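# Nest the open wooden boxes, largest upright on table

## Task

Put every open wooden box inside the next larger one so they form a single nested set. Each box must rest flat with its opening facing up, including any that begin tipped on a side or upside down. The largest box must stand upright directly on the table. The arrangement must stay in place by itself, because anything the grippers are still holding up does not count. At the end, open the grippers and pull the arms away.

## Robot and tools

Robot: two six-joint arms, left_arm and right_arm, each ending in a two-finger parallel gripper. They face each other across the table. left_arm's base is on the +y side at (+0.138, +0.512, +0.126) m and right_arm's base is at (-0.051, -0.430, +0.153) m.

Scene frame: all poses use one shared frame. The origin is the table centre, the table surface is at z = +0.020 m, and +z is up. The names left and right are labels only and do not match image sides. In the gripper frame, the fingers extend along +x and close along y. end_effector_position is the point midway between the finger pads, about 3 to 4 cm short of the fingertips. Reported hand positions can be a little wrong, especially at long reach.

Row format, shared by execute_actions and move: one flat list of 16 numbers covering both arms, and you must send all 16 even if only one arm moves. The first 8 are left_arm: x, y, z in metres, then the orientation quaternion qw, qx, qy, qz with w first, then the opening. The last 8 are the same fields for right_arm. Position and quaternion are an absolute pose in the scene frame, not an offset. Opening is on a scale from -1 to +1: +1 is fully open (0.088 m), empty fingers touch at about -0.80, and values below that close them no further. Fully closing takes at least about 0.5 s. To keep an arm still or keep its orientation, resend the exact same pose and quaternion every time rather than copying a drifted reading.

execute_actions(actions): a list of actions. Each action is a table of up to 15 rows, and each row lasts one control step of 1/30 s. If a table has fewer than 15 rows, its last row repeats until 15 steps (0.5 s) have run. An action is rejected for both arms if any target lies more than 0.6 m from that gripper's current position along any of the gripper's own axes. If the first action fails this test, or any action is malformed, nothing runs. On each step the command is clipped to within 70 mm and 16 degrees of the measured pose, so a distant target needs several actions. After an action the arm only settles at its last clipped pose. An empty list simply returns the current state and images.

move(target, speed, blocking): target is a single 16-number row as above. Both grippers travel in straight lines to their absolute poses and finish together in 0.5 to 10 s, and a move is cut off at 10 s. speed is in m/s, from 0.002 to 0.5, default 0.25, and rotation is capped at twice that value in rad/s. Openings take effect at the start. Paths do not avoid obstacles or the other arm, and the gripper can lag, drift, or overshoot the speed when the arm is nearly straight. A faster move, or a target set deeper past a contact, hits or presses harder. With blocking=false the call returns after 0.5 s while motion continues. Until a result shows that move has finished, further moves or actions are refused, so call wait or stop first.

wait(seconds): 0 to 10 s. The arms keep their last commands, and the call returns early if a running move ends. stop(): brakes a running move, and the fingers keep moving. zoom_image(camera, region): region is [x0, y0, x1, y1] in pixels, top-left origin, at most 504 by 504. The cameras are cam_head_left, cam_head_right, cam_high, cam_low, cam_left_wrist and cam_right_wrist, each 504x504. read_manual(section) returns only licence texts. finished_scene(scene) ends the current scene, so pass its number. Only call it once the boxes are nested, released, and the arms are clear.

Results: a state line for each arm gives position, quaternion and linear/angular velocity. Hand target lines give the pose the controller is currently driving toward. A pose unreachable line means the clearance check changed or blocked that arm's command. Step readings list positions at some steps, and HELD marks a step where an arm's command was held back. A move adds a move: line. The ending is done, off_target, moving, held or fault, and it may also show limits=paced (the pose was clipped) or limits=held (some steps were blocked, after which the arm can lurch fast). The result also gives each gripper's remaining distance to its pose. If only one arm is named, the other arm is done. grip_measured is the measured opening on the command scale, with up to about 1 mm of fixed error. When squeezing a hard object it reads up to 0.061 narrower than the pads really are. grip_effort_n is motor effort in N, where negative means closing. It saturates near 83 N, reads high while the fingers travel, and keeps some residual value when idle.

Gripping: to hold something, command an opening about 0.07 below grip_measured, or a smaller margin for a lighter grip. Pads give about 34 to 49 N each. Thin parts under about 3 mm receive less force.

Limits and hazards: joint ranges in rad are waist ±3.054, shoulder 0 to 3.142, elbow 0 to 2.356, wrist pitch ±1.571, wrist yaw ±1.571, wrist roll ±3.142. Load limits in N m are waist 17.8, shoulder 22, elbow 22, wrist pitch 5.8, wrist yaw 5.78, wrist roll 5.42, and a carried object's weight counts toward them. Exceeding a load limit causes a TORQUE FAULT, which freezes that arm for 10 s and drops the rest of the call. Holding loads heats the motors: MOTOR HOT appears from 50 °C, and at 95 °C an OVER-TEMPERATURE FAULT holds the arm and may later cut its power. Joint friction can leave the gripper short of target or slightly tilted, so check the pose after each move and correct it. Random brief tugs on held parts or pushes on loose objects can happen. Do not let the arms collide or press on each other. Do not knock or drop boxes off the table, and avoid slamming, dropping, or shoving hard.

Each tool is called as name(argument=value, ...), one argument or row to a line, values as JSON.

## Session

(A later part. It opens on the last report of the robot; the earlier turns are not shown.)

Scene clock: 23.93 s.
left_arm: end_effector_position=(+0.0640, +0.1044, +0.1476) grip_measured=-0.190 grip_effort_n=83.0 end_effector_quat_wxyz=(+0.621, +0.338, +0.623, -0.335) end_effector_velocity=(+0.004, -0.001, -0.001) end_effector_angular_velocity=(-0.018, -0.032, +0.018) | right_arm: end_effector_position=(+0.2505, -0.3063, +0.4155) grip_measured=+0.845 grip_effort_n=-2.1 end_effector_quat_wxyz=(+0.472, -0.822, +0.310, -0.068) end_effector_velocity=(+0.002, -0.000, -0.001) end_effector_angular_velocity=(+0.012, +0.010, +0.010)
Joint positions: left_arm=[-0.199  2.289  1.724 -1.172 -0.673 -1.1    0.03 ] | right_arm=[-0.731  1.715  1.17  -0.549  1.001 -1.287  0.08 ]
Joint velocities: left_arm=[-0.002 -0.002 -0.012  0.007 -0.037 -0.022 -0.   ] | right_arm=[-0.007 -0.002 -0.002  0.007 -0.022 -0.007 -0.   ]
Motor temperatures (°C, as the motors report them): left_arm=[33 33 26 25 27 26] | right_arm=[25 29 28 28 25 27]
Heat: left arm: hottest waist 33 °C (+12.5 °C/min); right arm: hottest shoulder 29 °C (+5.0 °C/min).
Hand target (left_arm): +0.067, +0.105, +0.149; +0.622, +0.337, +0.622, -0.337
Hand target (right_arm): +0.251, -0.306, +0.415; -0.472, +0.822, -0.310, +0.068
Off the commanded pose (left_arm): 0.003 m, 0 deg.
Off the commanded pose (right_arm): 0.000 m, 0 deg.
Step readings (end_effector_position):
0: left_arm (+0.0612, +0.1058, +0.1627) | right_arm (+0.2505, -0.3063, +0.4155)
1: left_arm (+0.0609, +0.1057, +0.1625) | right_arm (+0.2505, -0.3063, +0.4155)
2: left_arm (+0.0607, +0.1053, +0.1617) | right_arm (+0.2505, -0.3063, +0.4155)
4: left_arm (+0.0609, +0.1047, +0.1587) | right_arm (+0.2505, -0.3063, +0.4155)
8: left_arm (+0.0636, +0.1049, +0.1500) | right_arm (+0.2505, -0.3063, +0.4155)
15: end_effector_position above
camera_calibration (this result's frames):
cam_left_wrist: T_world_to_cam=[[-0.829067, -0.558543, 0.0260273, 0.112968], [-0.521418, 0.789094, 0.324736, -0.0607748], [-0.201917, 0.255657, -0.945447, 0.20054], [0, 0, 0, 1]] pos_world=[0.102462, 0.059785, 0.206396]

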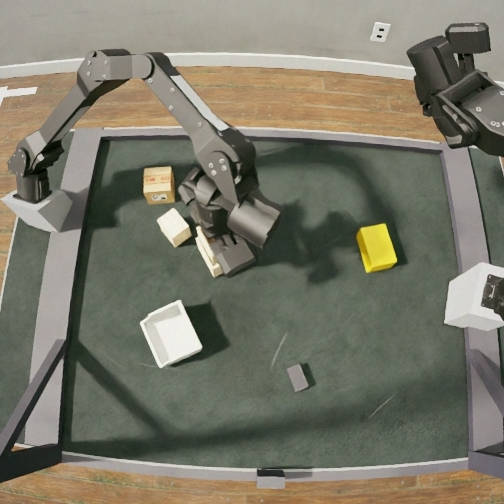

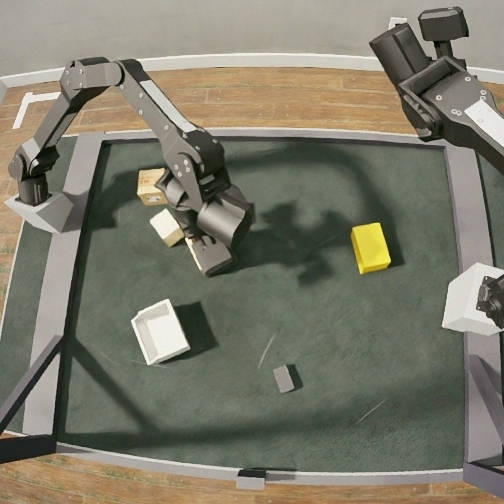

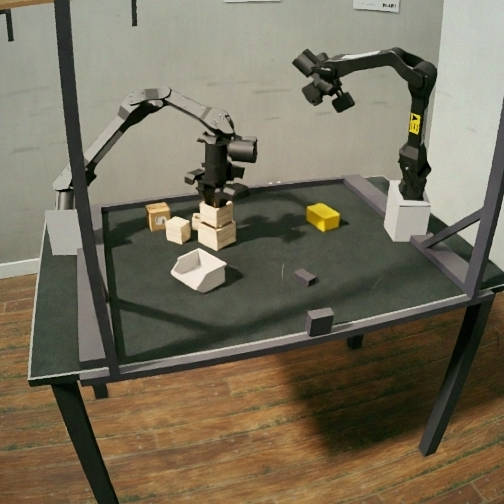

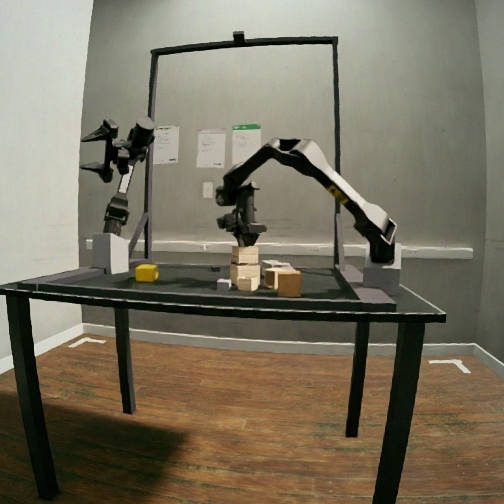

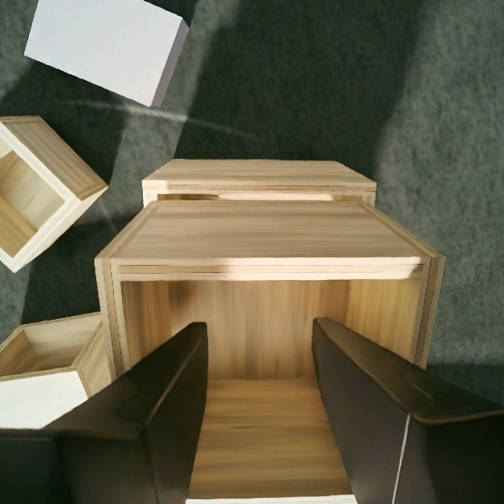

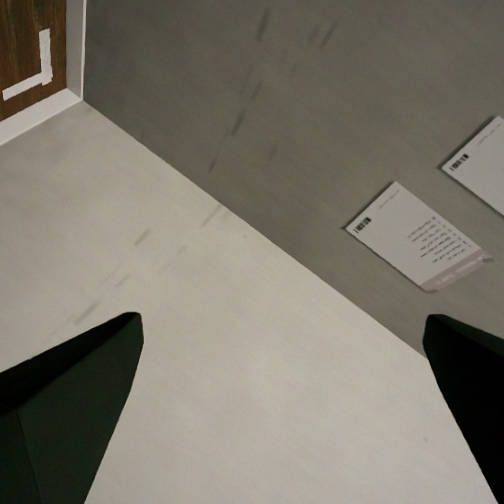

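execute_actions(
  actions=[
    [[0.0665,0.107,0.146,0.6217,0.3369,0.6217,-0.3369,-0.16, 0.2505,-0.3063,0.4155,0.472,-0.822,0.310,-0.068,0.845]],
  ],
)

Scene clock: 24.80 s.
left_arm: end_effector_position=(+0.0625, +0.1068, +0.1444) grip_measured=-0.190 grip_effort_n=83.0 end_effector_quat_wxyz=(+0.621, +0.339, +0.622, -0.336) end_effector_velocity=(+0.001, +0.003, -0.001) end_effector_angular_velocity=(+0.013, +0.001, -0.013) | right_arm: end_effector_position=(+0.2505, -0.3063, +0.4155) grip_measured=+0.845 grip_effort_n=-2.1 end_effector_quat_wxyz=(+0.472, -0.822, +0.310, -0.068) end_effector_velocity=(-0.001, -0.001, -0.001) end_effector_angular_velocity=(+0.007, +0.006, -0.001)
Joint positions: left_arm=[-0.199  2.287  1.704 -1.155 -0.673 -1.097  0.03 ] | right_arm=[-0.731  1.715  1.17  -0.549  1.001 -1.287  0.08 ]
Joint velocities: left_arm=[ 0.002 -0.002 -0.007 -0.007  0.007  0.007 -0.   ] | right_arm=[-0.002 -0.002 -0.002 -0.007 -0.007  0.007 -0.   ]
Motor temperatures (°C, as the motors report them): left_arm=[33 33 26 25 27 26] | right_arm=[25 29 28 28 25 27]
Heat: left arm: hottest waist 33 °C (+12.1 °C/min); right arm: hottest shoulder 29 °C (+4.8 °C/min).
Hand target (left_arm): +0.066, +0.107, +0.146; +0.622, +0.337, +0.622, -0.337
Hand target (right_arm): +0.251, -0.306, +0.415; -0.472, +0.822, -0.310, +0.068
Off the commanded pose (left_arm): 0.004 m, 0 deg.
Off the commanded pose (right_arm): 0.000 m, 0 deg.
Step readings (end_effector_position):
0: left_arm (+0.0639, +0.1044, +0.1475) | right_arm (+0.2505, -0.3063, +0.4155)
1: left_arm (+0.0637, +0.1045, +0.1471) | right_arm (+0.2505, -0.3063, +0.4155)
2: left_arm (+0.0633, +0.1047, +0.1466) | right_arm (+0.2505, -0.3063, +0.4155)
4: left_arm (+0.0631, +0.1058, +0.1457) | right_arm (+0.2505, -0.3063, +0.4155)
8: left_arm (+0.0626, +0.1069, +0.1445) | right_arm (+0.2505, -0.3063, +0.4155)
15: end_effector_position above
camera_calibration (this result's frames):
cam_left_wrist: T_world_to_cam=[[-0.830913, -0.555813, 0.0256017, 0.113033], [-0.51897, 0.790784, 0.324548, -0.0627434], [-0.200633, 0.256384, -0.945523, 0.19641], [0, 0, 0, 1]] pos_world=[0.100765, 0.062085, 0.20318]

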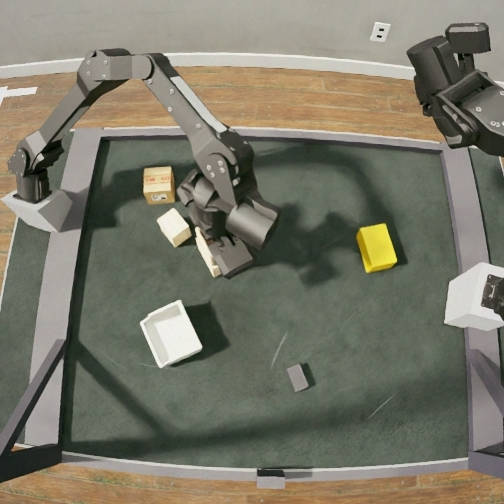

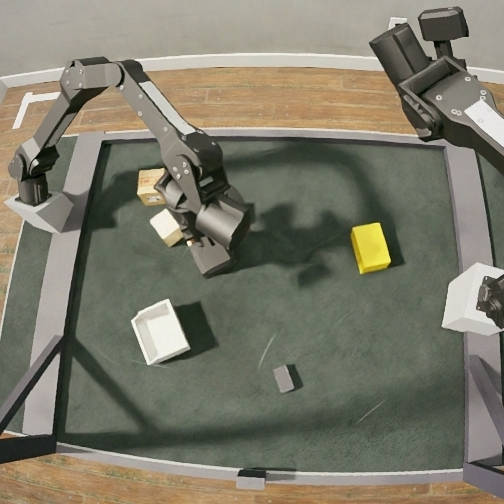

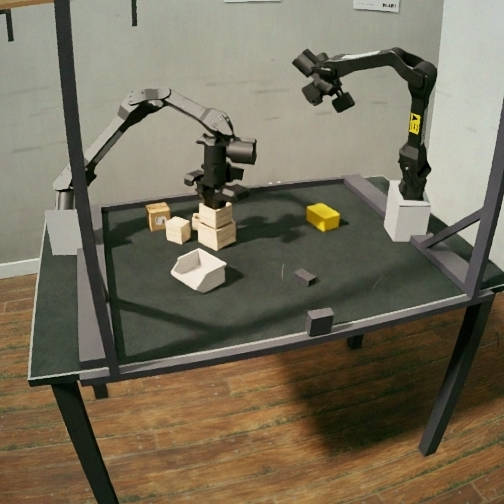

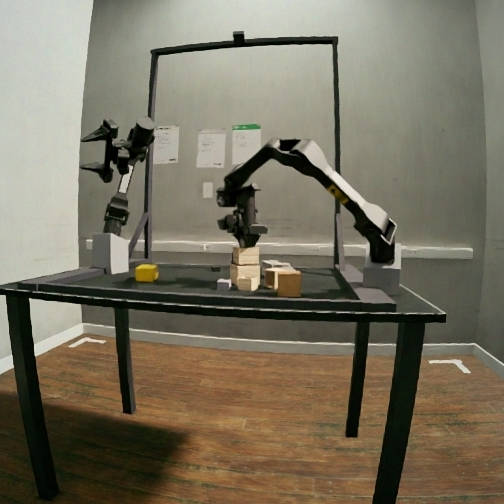

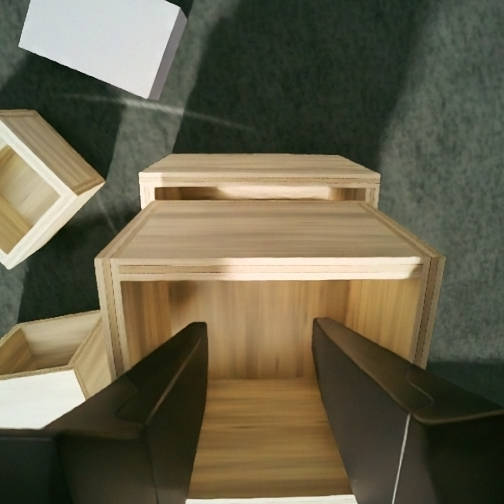

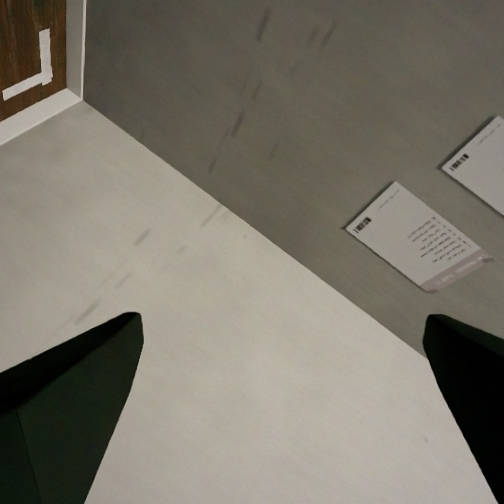

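execute_actions(
  actions=[
    [[0.0675,0.1052,0.144,0.6217,0.3369,0.6217,-0.3369,-0.16, 0.2505,-0.3063,0.4155,0.472,-0.822,0.310,-0.068,0.845]],
  ],
)

Scene clock: 25.47 s.
left_arm: end_effector_position=(+0.0641, +0.1054, +0.1427) grip_measured=-0.190 grip_effort_n=83.0 end_effector_quat_wxyz=(+0.621, +0.339, +0.622, -0.336) end_effector_velocity=(+0.001, +0.001, +0.001) end_effector_angular_velocity=(-0.000, -0.009, +0.001) | right_arm: end_effector_position=(+0.2505, -0.3063, +0.4155) grip_measured=+0.845 grip_effort_n=-2.1 end_effector_quat_wxyz=(+0.472, -0.822, +0.310, -0.068) end_effector_velocity=(+0.000, -0.001, -0.002) end_effector_angular_velocity=(+0.012, -0.002, +0.002)
Joint positions: left_arm=[-0.192  2.287  1.704 -1.149 -0.674 -1.089  0.03 ] | right_arm=[-0.731  1.715  1.17  -0.549  1.001 -1.287  0.08 ]
Joint velocities: left_arm=[-0.002 -0.002 -0.002 -0.007 -0.007 -0.007 -0.   ] | right_arm=[-0.002 -0.002 -0.007  0.007 -0.007  0.007  0.   ]
Motor temperatures (°C, as the motors report them): left_arm=[33 34 26 25 27 26] | right_arm=[25 29 28 28 25 27]
Heat: left arm: hottest shoulder 34 °C (+14.1 °C/min); right arm: hottest shoulder 29 °C (+4.7 °C/min).
Hand target (left_arm): +0.067, +0.105, +0.144; +0.622, +0.337, +0.622, -0.337
Hand target (right_arm): +0.251, -0.306, +0.415; -0.472, +0.822, -0.310, +0.068
Off the commanded pose (left_arm): 0.004 m, 0 deg.
Off the commanded pose (right_arm): 0.000 m, 0 deg.
Step readings (end_effector_position):
0: left_arm (+0.0624, +0.1067, +0.1444) | right_arm (+0.2505, -0.3063, +0.4155)
1: left_arm (+0.0624, +0.1067, +0.1444) | right_arm (+0.2505, -0.3063, +0.4155)
2: left_arm (+0.0625, +0.1064, +0.1442) | right_arm (+0.2505, -0.3063, +0.4155)
4: left_arm (+0.0631, +0.1059, +0.1436) | right_arm (+0.2505, -0.3063, +0.4155)
8: left_arm (+0.0641, +0.1055, +0.1427) | right_arm (+0.2505, -0.3063, +0.4155)
15: end_effector_position above
camera_calibration (this result's frames):
cam_left_wrist: T_world_to_cam=[[-0.830937, -0.555763, 0.0258992, 0.113618], [-0.51881, 0.790819, 0.324716, -0.0603112], [-0.200947, 0.256382, -0.945457, 0.195485], [0, 0, 0, 1]] pos_world=[0.102402, 0.0607212, 0.201464]

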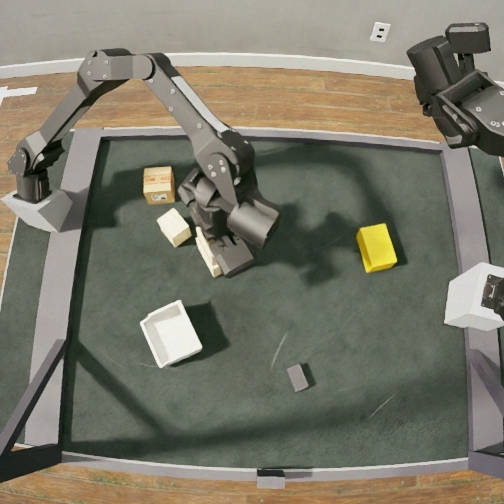

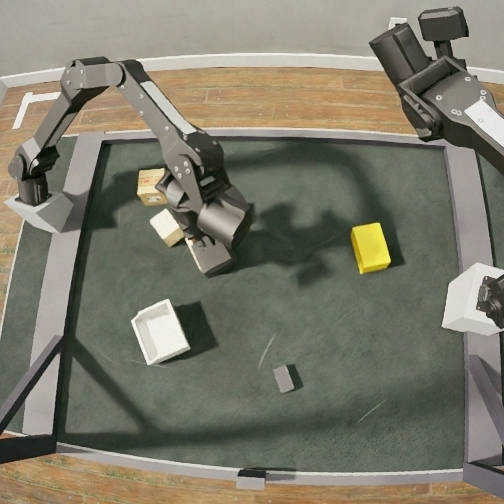

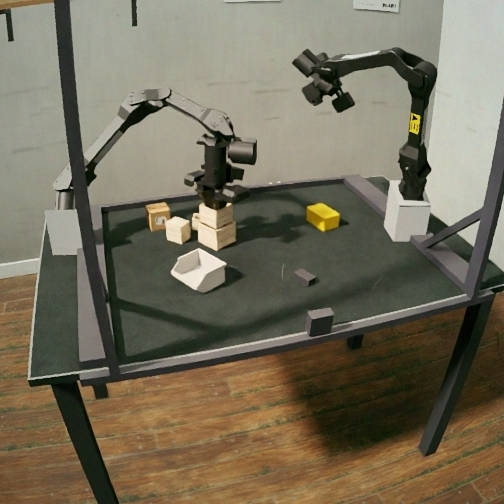

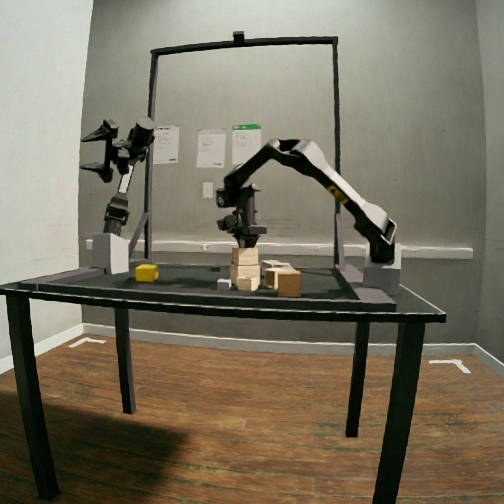

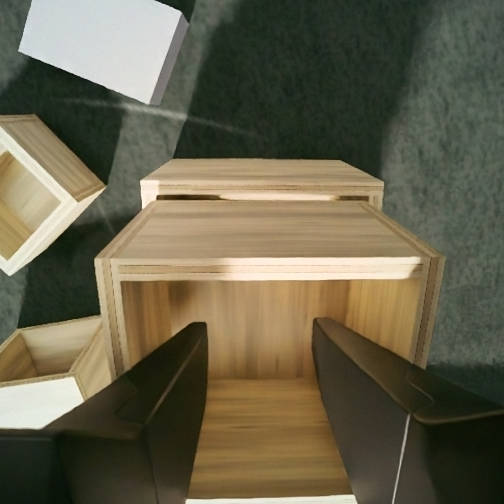

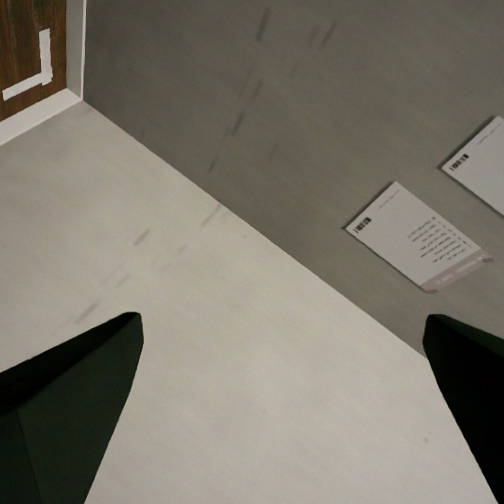

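zoom_image(
  camera="cam_left_wrist",
  region=[130, 165, 390, 225],
)

Region (130, 165, 390, 225) of cam_left_wrist's 504x504 image, scaled by 1.938, with more detail than that image has; it fills the top 116 rows of this view, and the rest is white.

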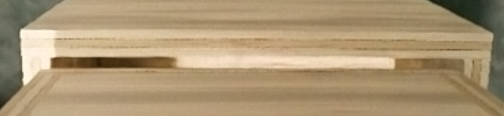

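execute_actions(
  actions=[
    [[0.0655,0.1040,0.143,0.6217,0.3369,0.6217,-0.3369,-0.16, 0.2505,-0.3063,0.4155,0.472,-0.822,0.310,-0.068,0.845]],
  ],
)

Scene clock: 26.20 s.
left_arm: end_effector_position=(+0.0640, +0.1054, +0.1427) grip_measured=-0.190 grip_effort_n=83.0 end_effector_quat_wxyz=(+0.621, +0.338, +0.622, -0.336) end_effector_velocity=(+0.001, +0.001, +0.001) end_effector_angular_velocity=(-0.000, -0.009, +0.001) | right_arm: end_effector_position=(+0.2505, -0.3063, +0.4155) grip_measured=+0.845 grip_effort_n=-2.1 end_effector_quat_wxyz=(+0.472, -0.822, +0.310, -0.068) end_effector_velocity=(+0.001, +0.001, -0.002) end_effector_angular_velocity=(+0.022, +0.002, +0.012)
Joint positions: left_arm=[-0.192  2.287  1.704 -1.149 -0.674 -1.089  0.03 ] | right_arm=[-0.731  1.715  1.17  -0.549  1.001 -1.287  0.08 ]
Joint velocities: left_arm=[-0.002 -0.002 -0.002 -0.007 -0.007 -0.007 -0.   ] | right_arm=[-0.002 -0.002 -0.002  0.007 -0.022  0.007 -0.   ]
Motor temperatures (°C, as the motors report them): left_arm=[33 34 26 25 27 26] | right_arm=[25 30 28 28 25 27]
Heat: left arm: hottest shoulder 34 °C (+13.7 °C/min); right arm: hottest shoulder 30 °C (+6.9 °C/min).
Hand target (left_arm): +0.066, +0.104, +0.143; +0.622, +0.337, +0.622, -0.337
Hand target (right_arm): +0.251, -0.306, +0.415; -0.472, +0.822, -0.310, +0.068
Off the commanded pose (left_arm): 0.002 m, 0 deg.
Off the commanded pose (right_arm): 0.000 m, 0 deg.
Step readings (end_effector_position):
0: left_arm (+0.0641, +0.1054, +0.1427) | right_arm (+0.2505, -0.3063, +0.4155)
1: left_arm (+0.0641, +0.1054, +0.1427) | right_arm (+0.2505, -0.3063, +0.4155)
2: left_arm (+0.0641, +0.1054, +0.1427) | right_arm (+0.2505, -0.3063, +0.4155)
4: left_arm (+0.0640, +0.1054, +0.1427) | right_arm (+0.2505, -0.3063, +0.4155)
8: left_arm (+0.0640, +0.1054, +0.1427) | right_arm (+0.2505, -0.3063, +0.4155)
15: end_effector_position above
camera_calibration (this result's frames):
cam_left_wrist: T_world_to_cam=[[-0.830801, -0.555955, 0.0261644, 0.113529], [-0.518952, 0.79078, 0.324587, -0.0602486], [-0.201146, 0.256089, -0.945494, 0.195543], [0, 0, 0, 1]] pos_world=[0.102386, 0.0606841, 0.20147]

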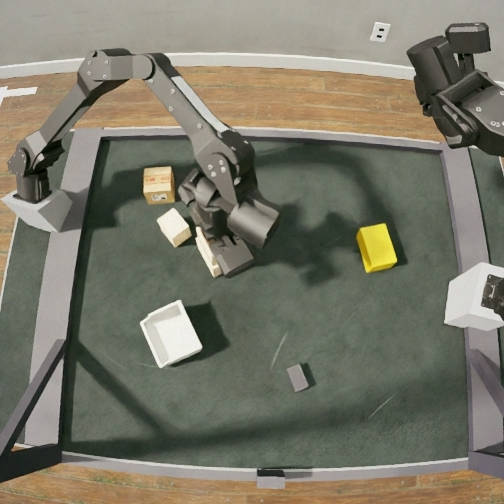

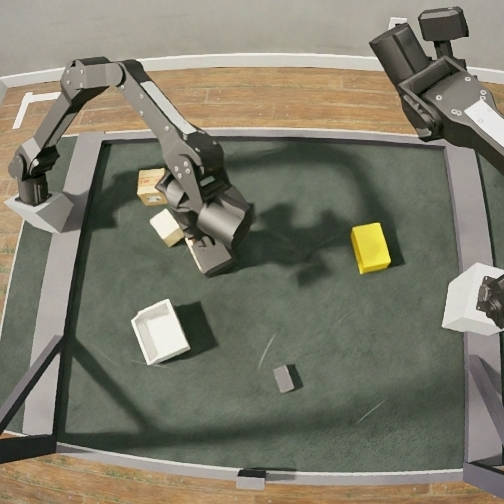

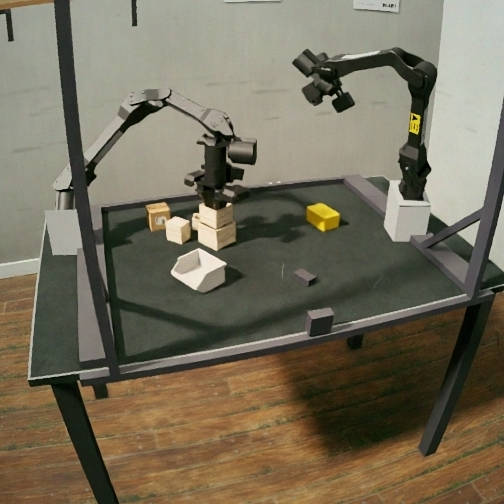

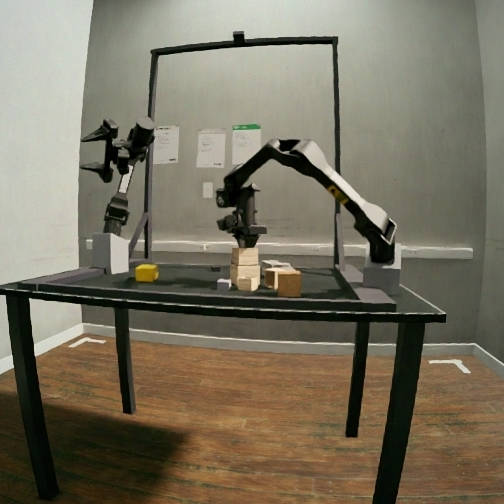

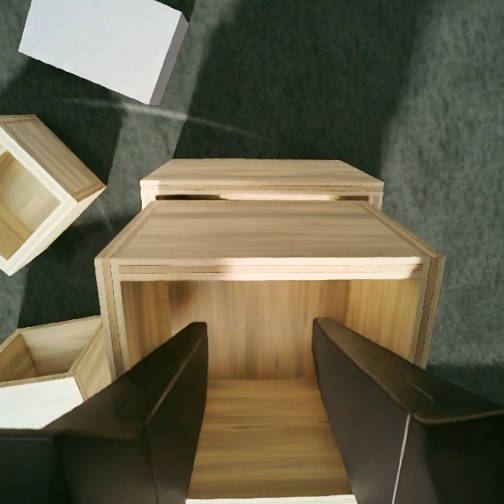

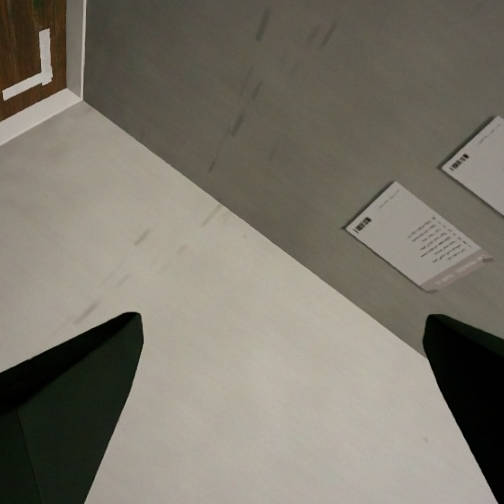

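execute_actions(
  actions=[
    [[0.0630,0.1040,0.143,0.6217,0.3369,0.6217,-0.3369,-0.16, 0.2505,-0.3063,0.4155,0.472,-0.822,0.310,-0.068,0.845]],
    [[0.0618,0.1040,0.143,0.6217,0.3369,0.6217,-0.3369,-0.16, 0.2505,-0.3063,0.4155,0.472,-0.822,0.310,-0.068,0.845]],
  ],
)

Scene clock: 27.33 s.
left_arm: end_effector_position=(+0.0639, +0.1054, +0.1428) grip_measured=-0.190 grip_effort_n=83.0 end_effector_quat_wxyz=(+0.621, +0.338, +0.622, -0.336) end_effector_velocity=(+0.004, -0.002, -0.000) end_effector_angular_velocity=(-0.021, -0.031, +0.007) | right_arm: end_effector_position=(+0.2505, -0.3063, +0.4155) grip_measured=+0.845 grip_effort_n=-2.1 end_effector_quat_wxyz=(+0.472, -0.822, +0.310, -0.068) end_effector_velocity=(-0.001, -0.002, -0.003) end_effector_angular_velocity=(-0.008, +0.018, +0.001)
Joint positions: left_arm=[-0.193  2.287  1.704 -1.149 -0.674 -1.089  0.03 ] | right_arm=[-0.731  1.715  1.17  -0.549  1.001 -1.287  0.08 ]
Joint velocities: left_arm=[-0.002 -0.002 -0.007  0.007 -0.037 -0.007 -0.   ] | right_arm=[-0.002 -0.002 -0.007 -0.007 -0.007 -0.007 -0.   ]
Motor temperatures (°C, as the motors report them): left_arm=[34 34 26 25 27 26] | right_arm=[25 30 28 28 25 27]
Heat: left arm: hottest waist 34 °C (+13.2 °C/min); right arm: hottest shoulder 30 °C (+6.6 °C/min).
Hand target (left_arm): +0.062, +0.104, +0.143; +0.622, +0.337, +0.622, -0.337
Hand target (right_arm): +0.251, -0.306, +0.415; -0.472, +0.822, -0.310, +0.068
Off the commanded pose (left_arm): 0.003 m, 0 deg.
Off the commanded pose (right_arm): 0.000 m, 0 deg.
Step readings (end_effector_position; steps 1 to 15: 1st action; 16 to 30: 2nd action):
0: left_arm (+0.0640, +0.1054, +0.1427) | right_arm (+0.2505, -0.3063, +0.4155)
1: left_arm (+0.0640, +0.1054, +0.1427) | right_arm (+0.2505, -0.3063, +0.4155)
2: left_arm (+0.0640, +0.1054, +0.1427) | right_arm (+0.2505, -0.3063, +0.4155)
4: left_arm (+0.0640, +0.1054, +0.1427) | right_arm (+0.2505, -0.3063, +0.4155)
8: left_arm (+0.0640, +0.1054, +0.1427) | right_arm (+0.2505, -0.3063, +0.4155)
15: left_arm (+0.0640, +0.1054, +0.1427) | right_arm (+0.2505, -0.3063, +0.4155)
16: left_arm (+0.0640, +0.1054, +0.1427) | right_arm (+0.2505, -0.3063, +0.4155)
17: left_arm (+0.0640, +0.1054, +0.1427) | right_arm (+0.2505, -0.3063, +0.4155)
19: left_arm (+0.0640, +0.1054, +0.1427) | right_arm (+0.2505, -0.3063, +0.4155)
23: left_arm (+0.0640, +0.1054, +0.1427) | right_arm (+0.2505, -0.3063, +0.4155)
30: end_effector_position above
camera_calibration (this result's frames):
cam_left_wrist: T_world_to_cam=[[-0.830962, -0.555704, 0.0263473, 0.1134], [-0.518699, 0.791009, 0.324434, -0.0603814], [-0.20113, 0.255926, -0.945541, 0.19563], [0, 0, 0, 1]] pos_world=[0.102258, 0.0607124, 0.201578]

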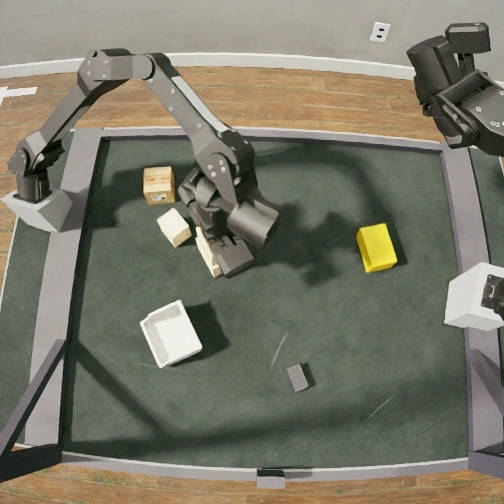

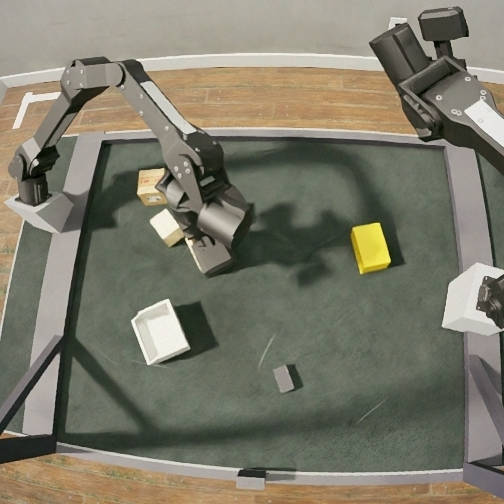

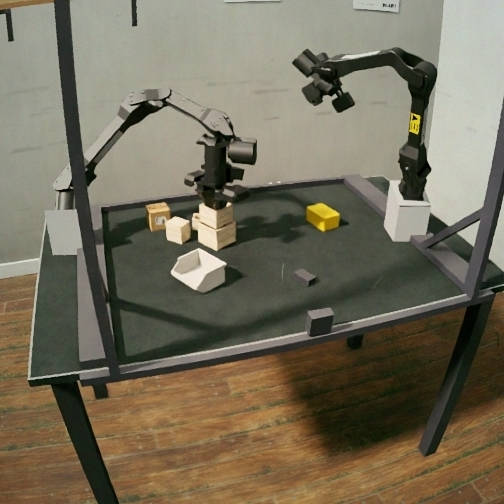

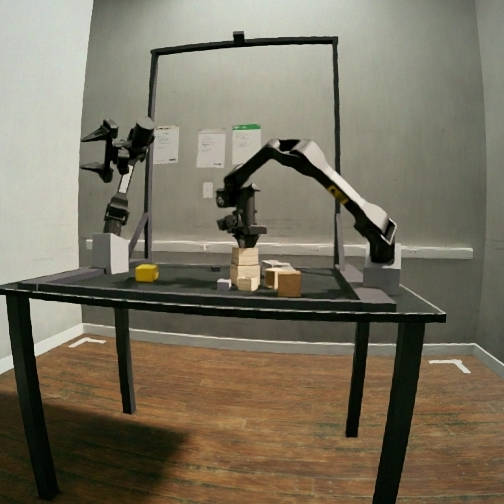

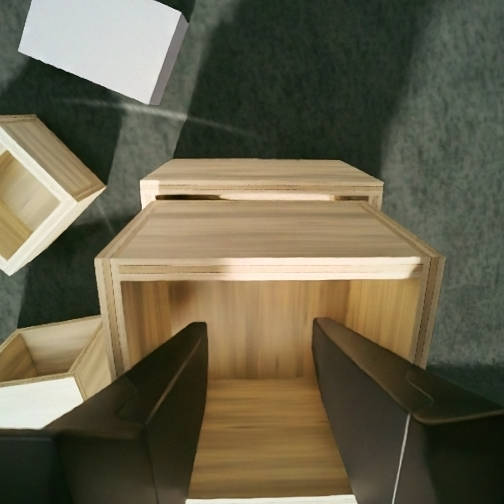

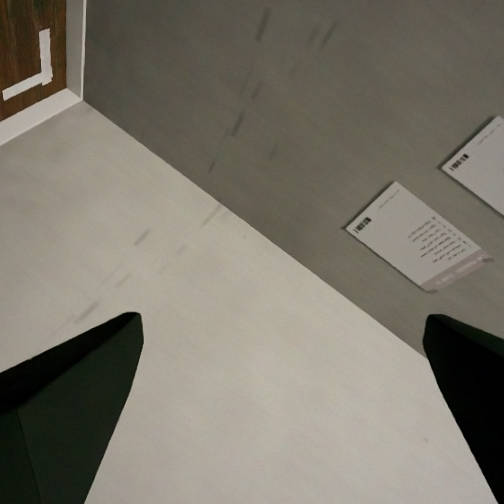

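execute_actions(
  actions=[
    [[0.0607,0.1040,0.143,0.6217,0.3369,0.6217,-0.3369,-0.16, 0.2505,-0.3063,0.4155,0.472,-0.822,0.310,-0.068,0.845]],
  ],
)

Scene clock: 27.90 s.
left_arm: end_effector_position=(+0.0635, +0.1054, +0.1433) grip_measured=-0.190 grip_effort_n=83.0 end_effector_quat_wxyz=(+0.621, +0.338, +0.622, -0.337) end_effector_velocity=(+0.002, +0.001, +0.002) end_effector_angular_velocity=(-0.003, -0.007, +0.004) | right_arm: end_effector_position=(+0.2505, -0.3063, +0.4155) grip_measured=+0.845 grip_effort_n=-2.1 end_effector_quat_wxyz=(+0.472, -0.822, +0.310, -0.068) end_effector_velocity=(+0.001, -0.002, +0.000) end_effector_angular_velocity=(+0.004, +0.002, +0.001)
Joint positions: left_arm=[-0.194  2.287  1.705 -1.149 -0.674 -1.089  0.03 ] | right_arm=[-0.731  1.715  1.17  -0.549  1.001 -1.287  0.08 ]
Joint velocities: left_arm=[-0.002 -0.007 -0.002 -0.007 -0.007 -0.007  0.   ] | right_arm=[-0.007 -0.002 -0.002  0.007 -0.007 -0.007  0.   ]
Motor temperatures (°C, as the motors report them): left_arm=[34 34 26 25 27 26] | right_arm=[25 30 28 28 25 27]
Heat: left arm: hottest waist 34 °C (+12.9 °C/min); right arm: hottest shoulder 30 °C (+6.5 °C/min).
Hand target (left_arm): +0.061, +0.104, +0.143; +0.622, +0.337, +0.622, -0.337
Hand target (right_arm): +0.251, -0.306, +0.415; -0.472, +0.822, -0.310, +0.068
Off the commanded pose (left_arm): 0.003 m, 0 deg.
Off the commanded pose (right_arm): 0.000 m, 0 deg.
Step readings (end_effector_position):
0: left_arm (+0.0639, +0.1054, +0.1428) | right_arm (+0.2505, -0.3063, +0.4155)
1: left_arm (+0.0639, +0.1054, +0.1428) | right_arm (+0.2505, -0.3063, +0.4155)
2: left_arm (+0.0639, +0.1054, +0.1428) | right_arm (+0.2505, -0.3063, +0.4155)
4: left_arm (+0.0637, +0.1055, +0.1430) | right_arm (+0.2505, -0.3063, +0.4155)
8: left_arm (+0.0635, +0.1054, +0.1433) | right_arm (+0.2505, -0.3063, +0.4155)
15: end_effector_position above
camera_calibration (this result's frames):
cam_left_wrist: T_world_to_cam=[[-0.831472, -0.554893, 0.0273439, 0.112803], [-0.517828, 0.791883, 0.323692, -0.060816], [-0.201267, 0.254981, -0.945767, 0.196126], [0, 0, 0, 1]] pos_world=[0.101774, 0.0607447, 0.20209]

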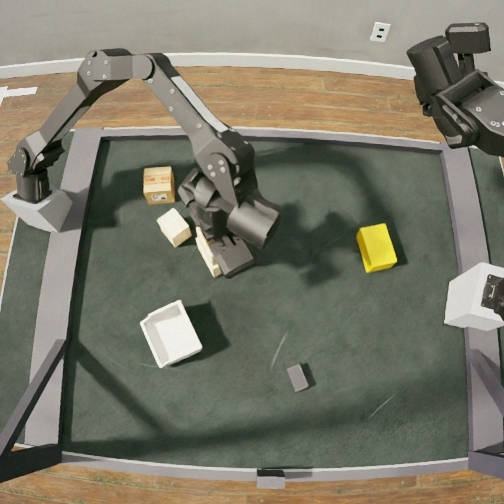

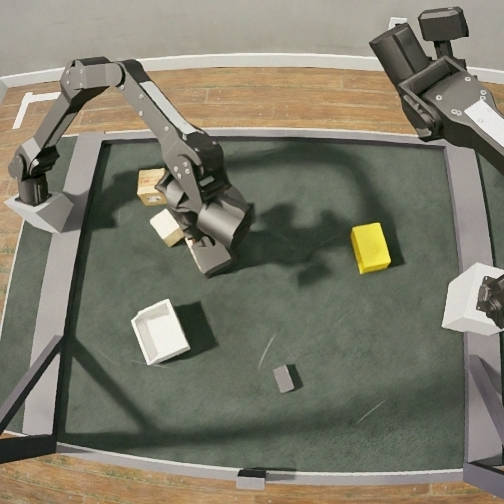

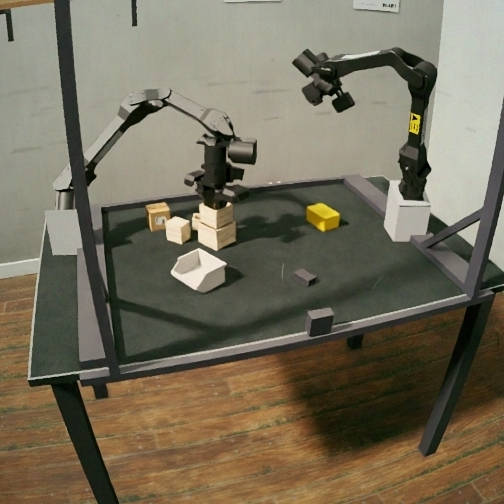

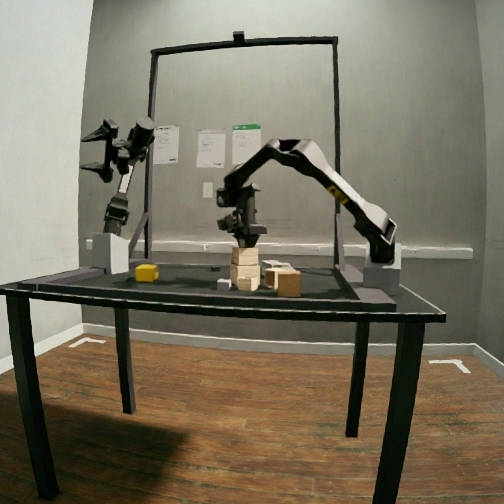

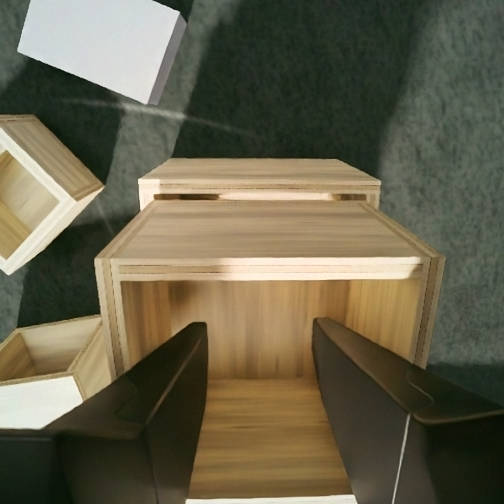

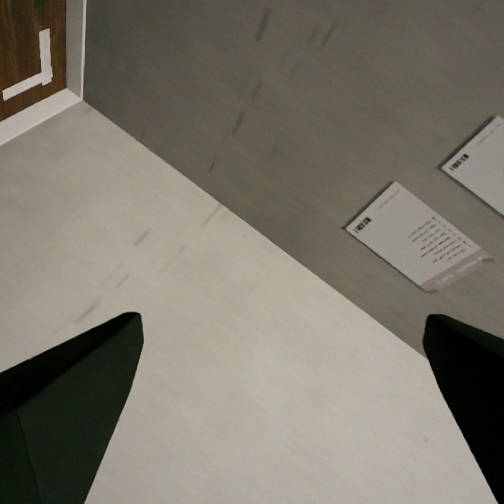

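execute_actions(
  actions=[
    [[0.0660,0.1045,0.142,0.6217,0.3369,0.6217,-0.3369,-0.16, 0.2505,-0.3063,0.4155,0.472,-0.822,0.310,-0.068,0.845],[0.0665,0.1045,0.1415,0.6217,0.3369,0.6217,-0.3369,-0.16, 0.2505,-0.3063,0.4155,0.472,-0.822,0.310,-0.068,0.845],[0.0668,0.1045,0.141,0.6217,0.3369,0.6217,-0.3369,-0.16, 0.2505,-0.3063,0.4155,0.472,-0.822,0.310,-0.068,0.845],[0.0668,0.1045,0.140,0.6217,0.3369,0.6217,-0.3369,-0.16, 0.2505,-0.3063,0.4155,0.472,-0.822,0.310,-0.068,0.845],[0.0668,0.1045,0.139,0.6217,0.3369,0.6217,-0.3369,-0.16, 0.2505,-0.3063,0.4155,0.472,-0.822,0.310,-0.068,0.845],[0.0668,0.1045,0.138,0.6217,0.3369,0.6217,-0.3369,-0.16, 0.2505,-0.3063,0.4155,0.472,-0.822,0.310,-0.068,0.845],[0.0668,0.1045,0.137,0.6217,0.3369,0.6217,-0.3369,-0.16, 0.2505,-0.3063,0.4155,0.472,-0.822,0.310,-0.068,0.845],[0.0668,0.1045,0.136,0.6217,0.3369,0.6217,-0.3369,-0.16, 0.2505,-0.3063,0.4155,0.472,-0.822,0.310,-0.068,0.845]],
  ],
)

Scene clock: 28.73 s.
left_arm: end_effector_position=(+0.0644, +0.1028, +0.1383) grip_measured=-0.190 grip_effort_n=83.0 end_effector_quat_wxyz=(+0.622, +0.333, +0.623, -0.338) end_effector_velocity=(-0.001, -0.002, +0.000) end_effector_angular_velocity=(-0.010, -0.003, +0.010) | right_arm: end_effector_position=(+0.2505, -0.3063, +0.4155) grip_measured=+0.845 grip_effort_n=-2.1 end_effector_quat_wxyz=(+0.472, -0.822, +0.310, -0.068) end_effector_velocity=(-0.001, -0.001, -0.001) end_effector_angular_velocity=(+0.007, +0.006, -0.001)
Joint positions: left_arm=[-0.183  2.287  1.694 -1.12  -0.676 -1.076  0.03 ] | right_arm=[-0.731  1.715  1.17  -0.549  1.001 -1.287  0.08 ]
Joint velocities: left_arm=[-0.002  0.002  0.002  0.007 -0.007 -0.007 -0.   ] | right_arm=[-0.002 -0.002 -0.002 -0.007 -0.007  0.007 -0.   ]
Motor temperatures (°C, as the motors report them): left_arm=[34 34 26 25 27 26] | right_arm=[25 30 28 28 25 27]
Heat: left arm: hottest waist 34 °C (+12.5 °C/min); right arm: hottest shoulder 30 °C (+6.3 °C/min).
Hand target (left_arm): +0.067, +0.104, +0.136; +0.622, +0.337, +0.622, -0.337
Hand target (right_arm): +0.251, -0.306, +0.415; -0.472, +0.822, -0.310, +0.068
Off the commanded pose (left_arm): 0.004 m, 0 deg.
Off the commanded pose (right_arm): 0.000 m, 0 deg.
Step readings (end_effector_position):
0: left_arm (+0.0635, +0.1054, +0.1433) | right_arm (+0.2505, -0.3063, +0.4155)
1: left_arm (+0.0635, +0.1054, +0.1433) | right_arm (+0.2505, -0.3063, +0.4155)
2: left_arm (+0.0634, +0.1053, +0.1433) | right_arm (+0.2505, -0.3063, +0.4155)
4: left_arm (+0.0633, +0.1044, +0.1430) | right_arm (+0.2505, -0.3063, +0.4155)
8: left_arm (+0.0640, +0.1028, +0.1405) | right_arm (+0.2505, -0.3063, +0.4155)
15: end_effector_position above
camera_calibration (this result's frames):
cam_left_wrist: T_world_to_cam=[[-0.827463, -0.560508, 0.0336927, 0.111691], [-0.522395, 0.790426, 0.319891, -0.0556929], [-0.205933, 0.247097, -0.946855, 0.19354], [0, 0, 0, 1]] pos_world=[0.103182, 0.0588013, 0.197307]

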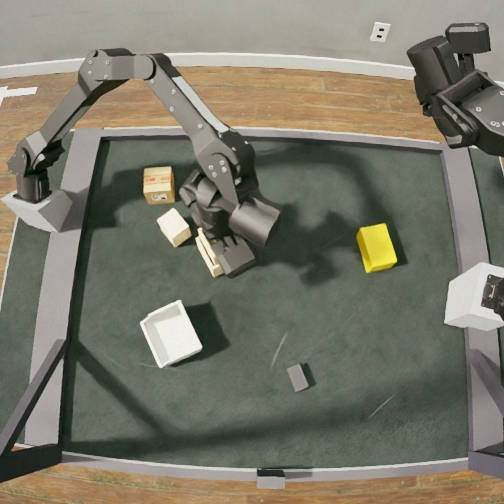

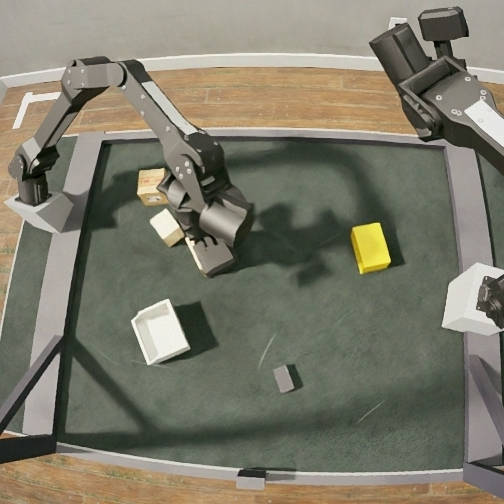

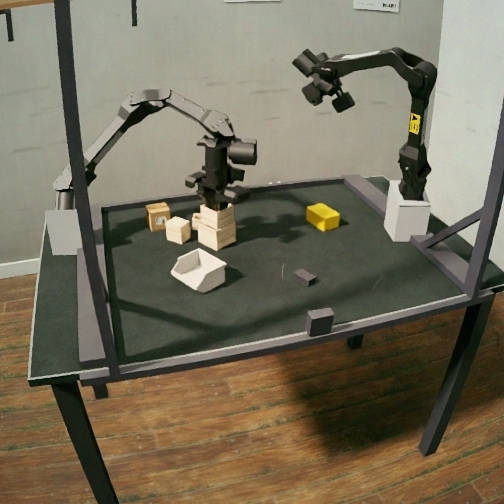

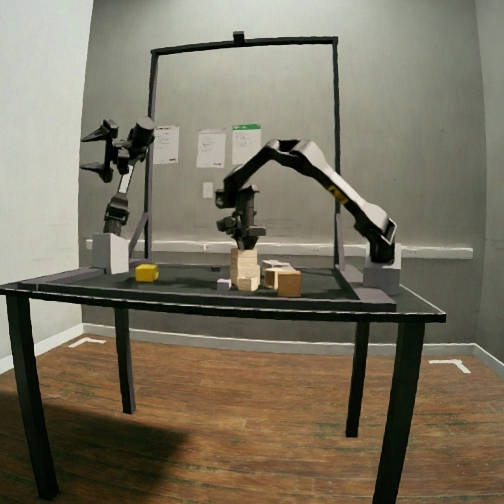

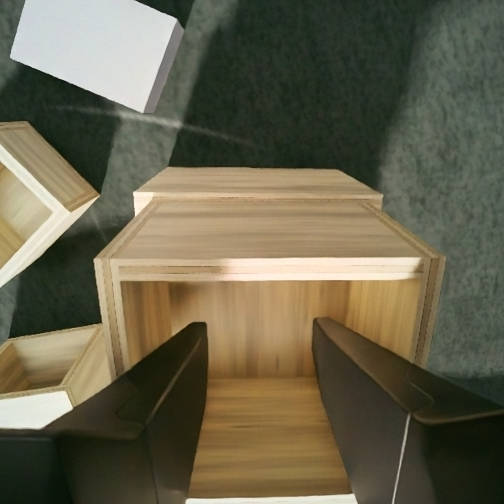

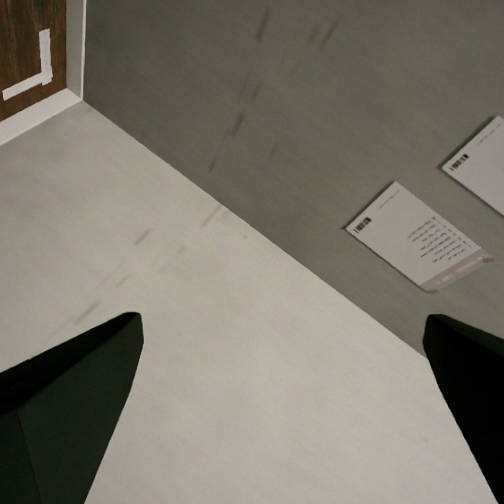

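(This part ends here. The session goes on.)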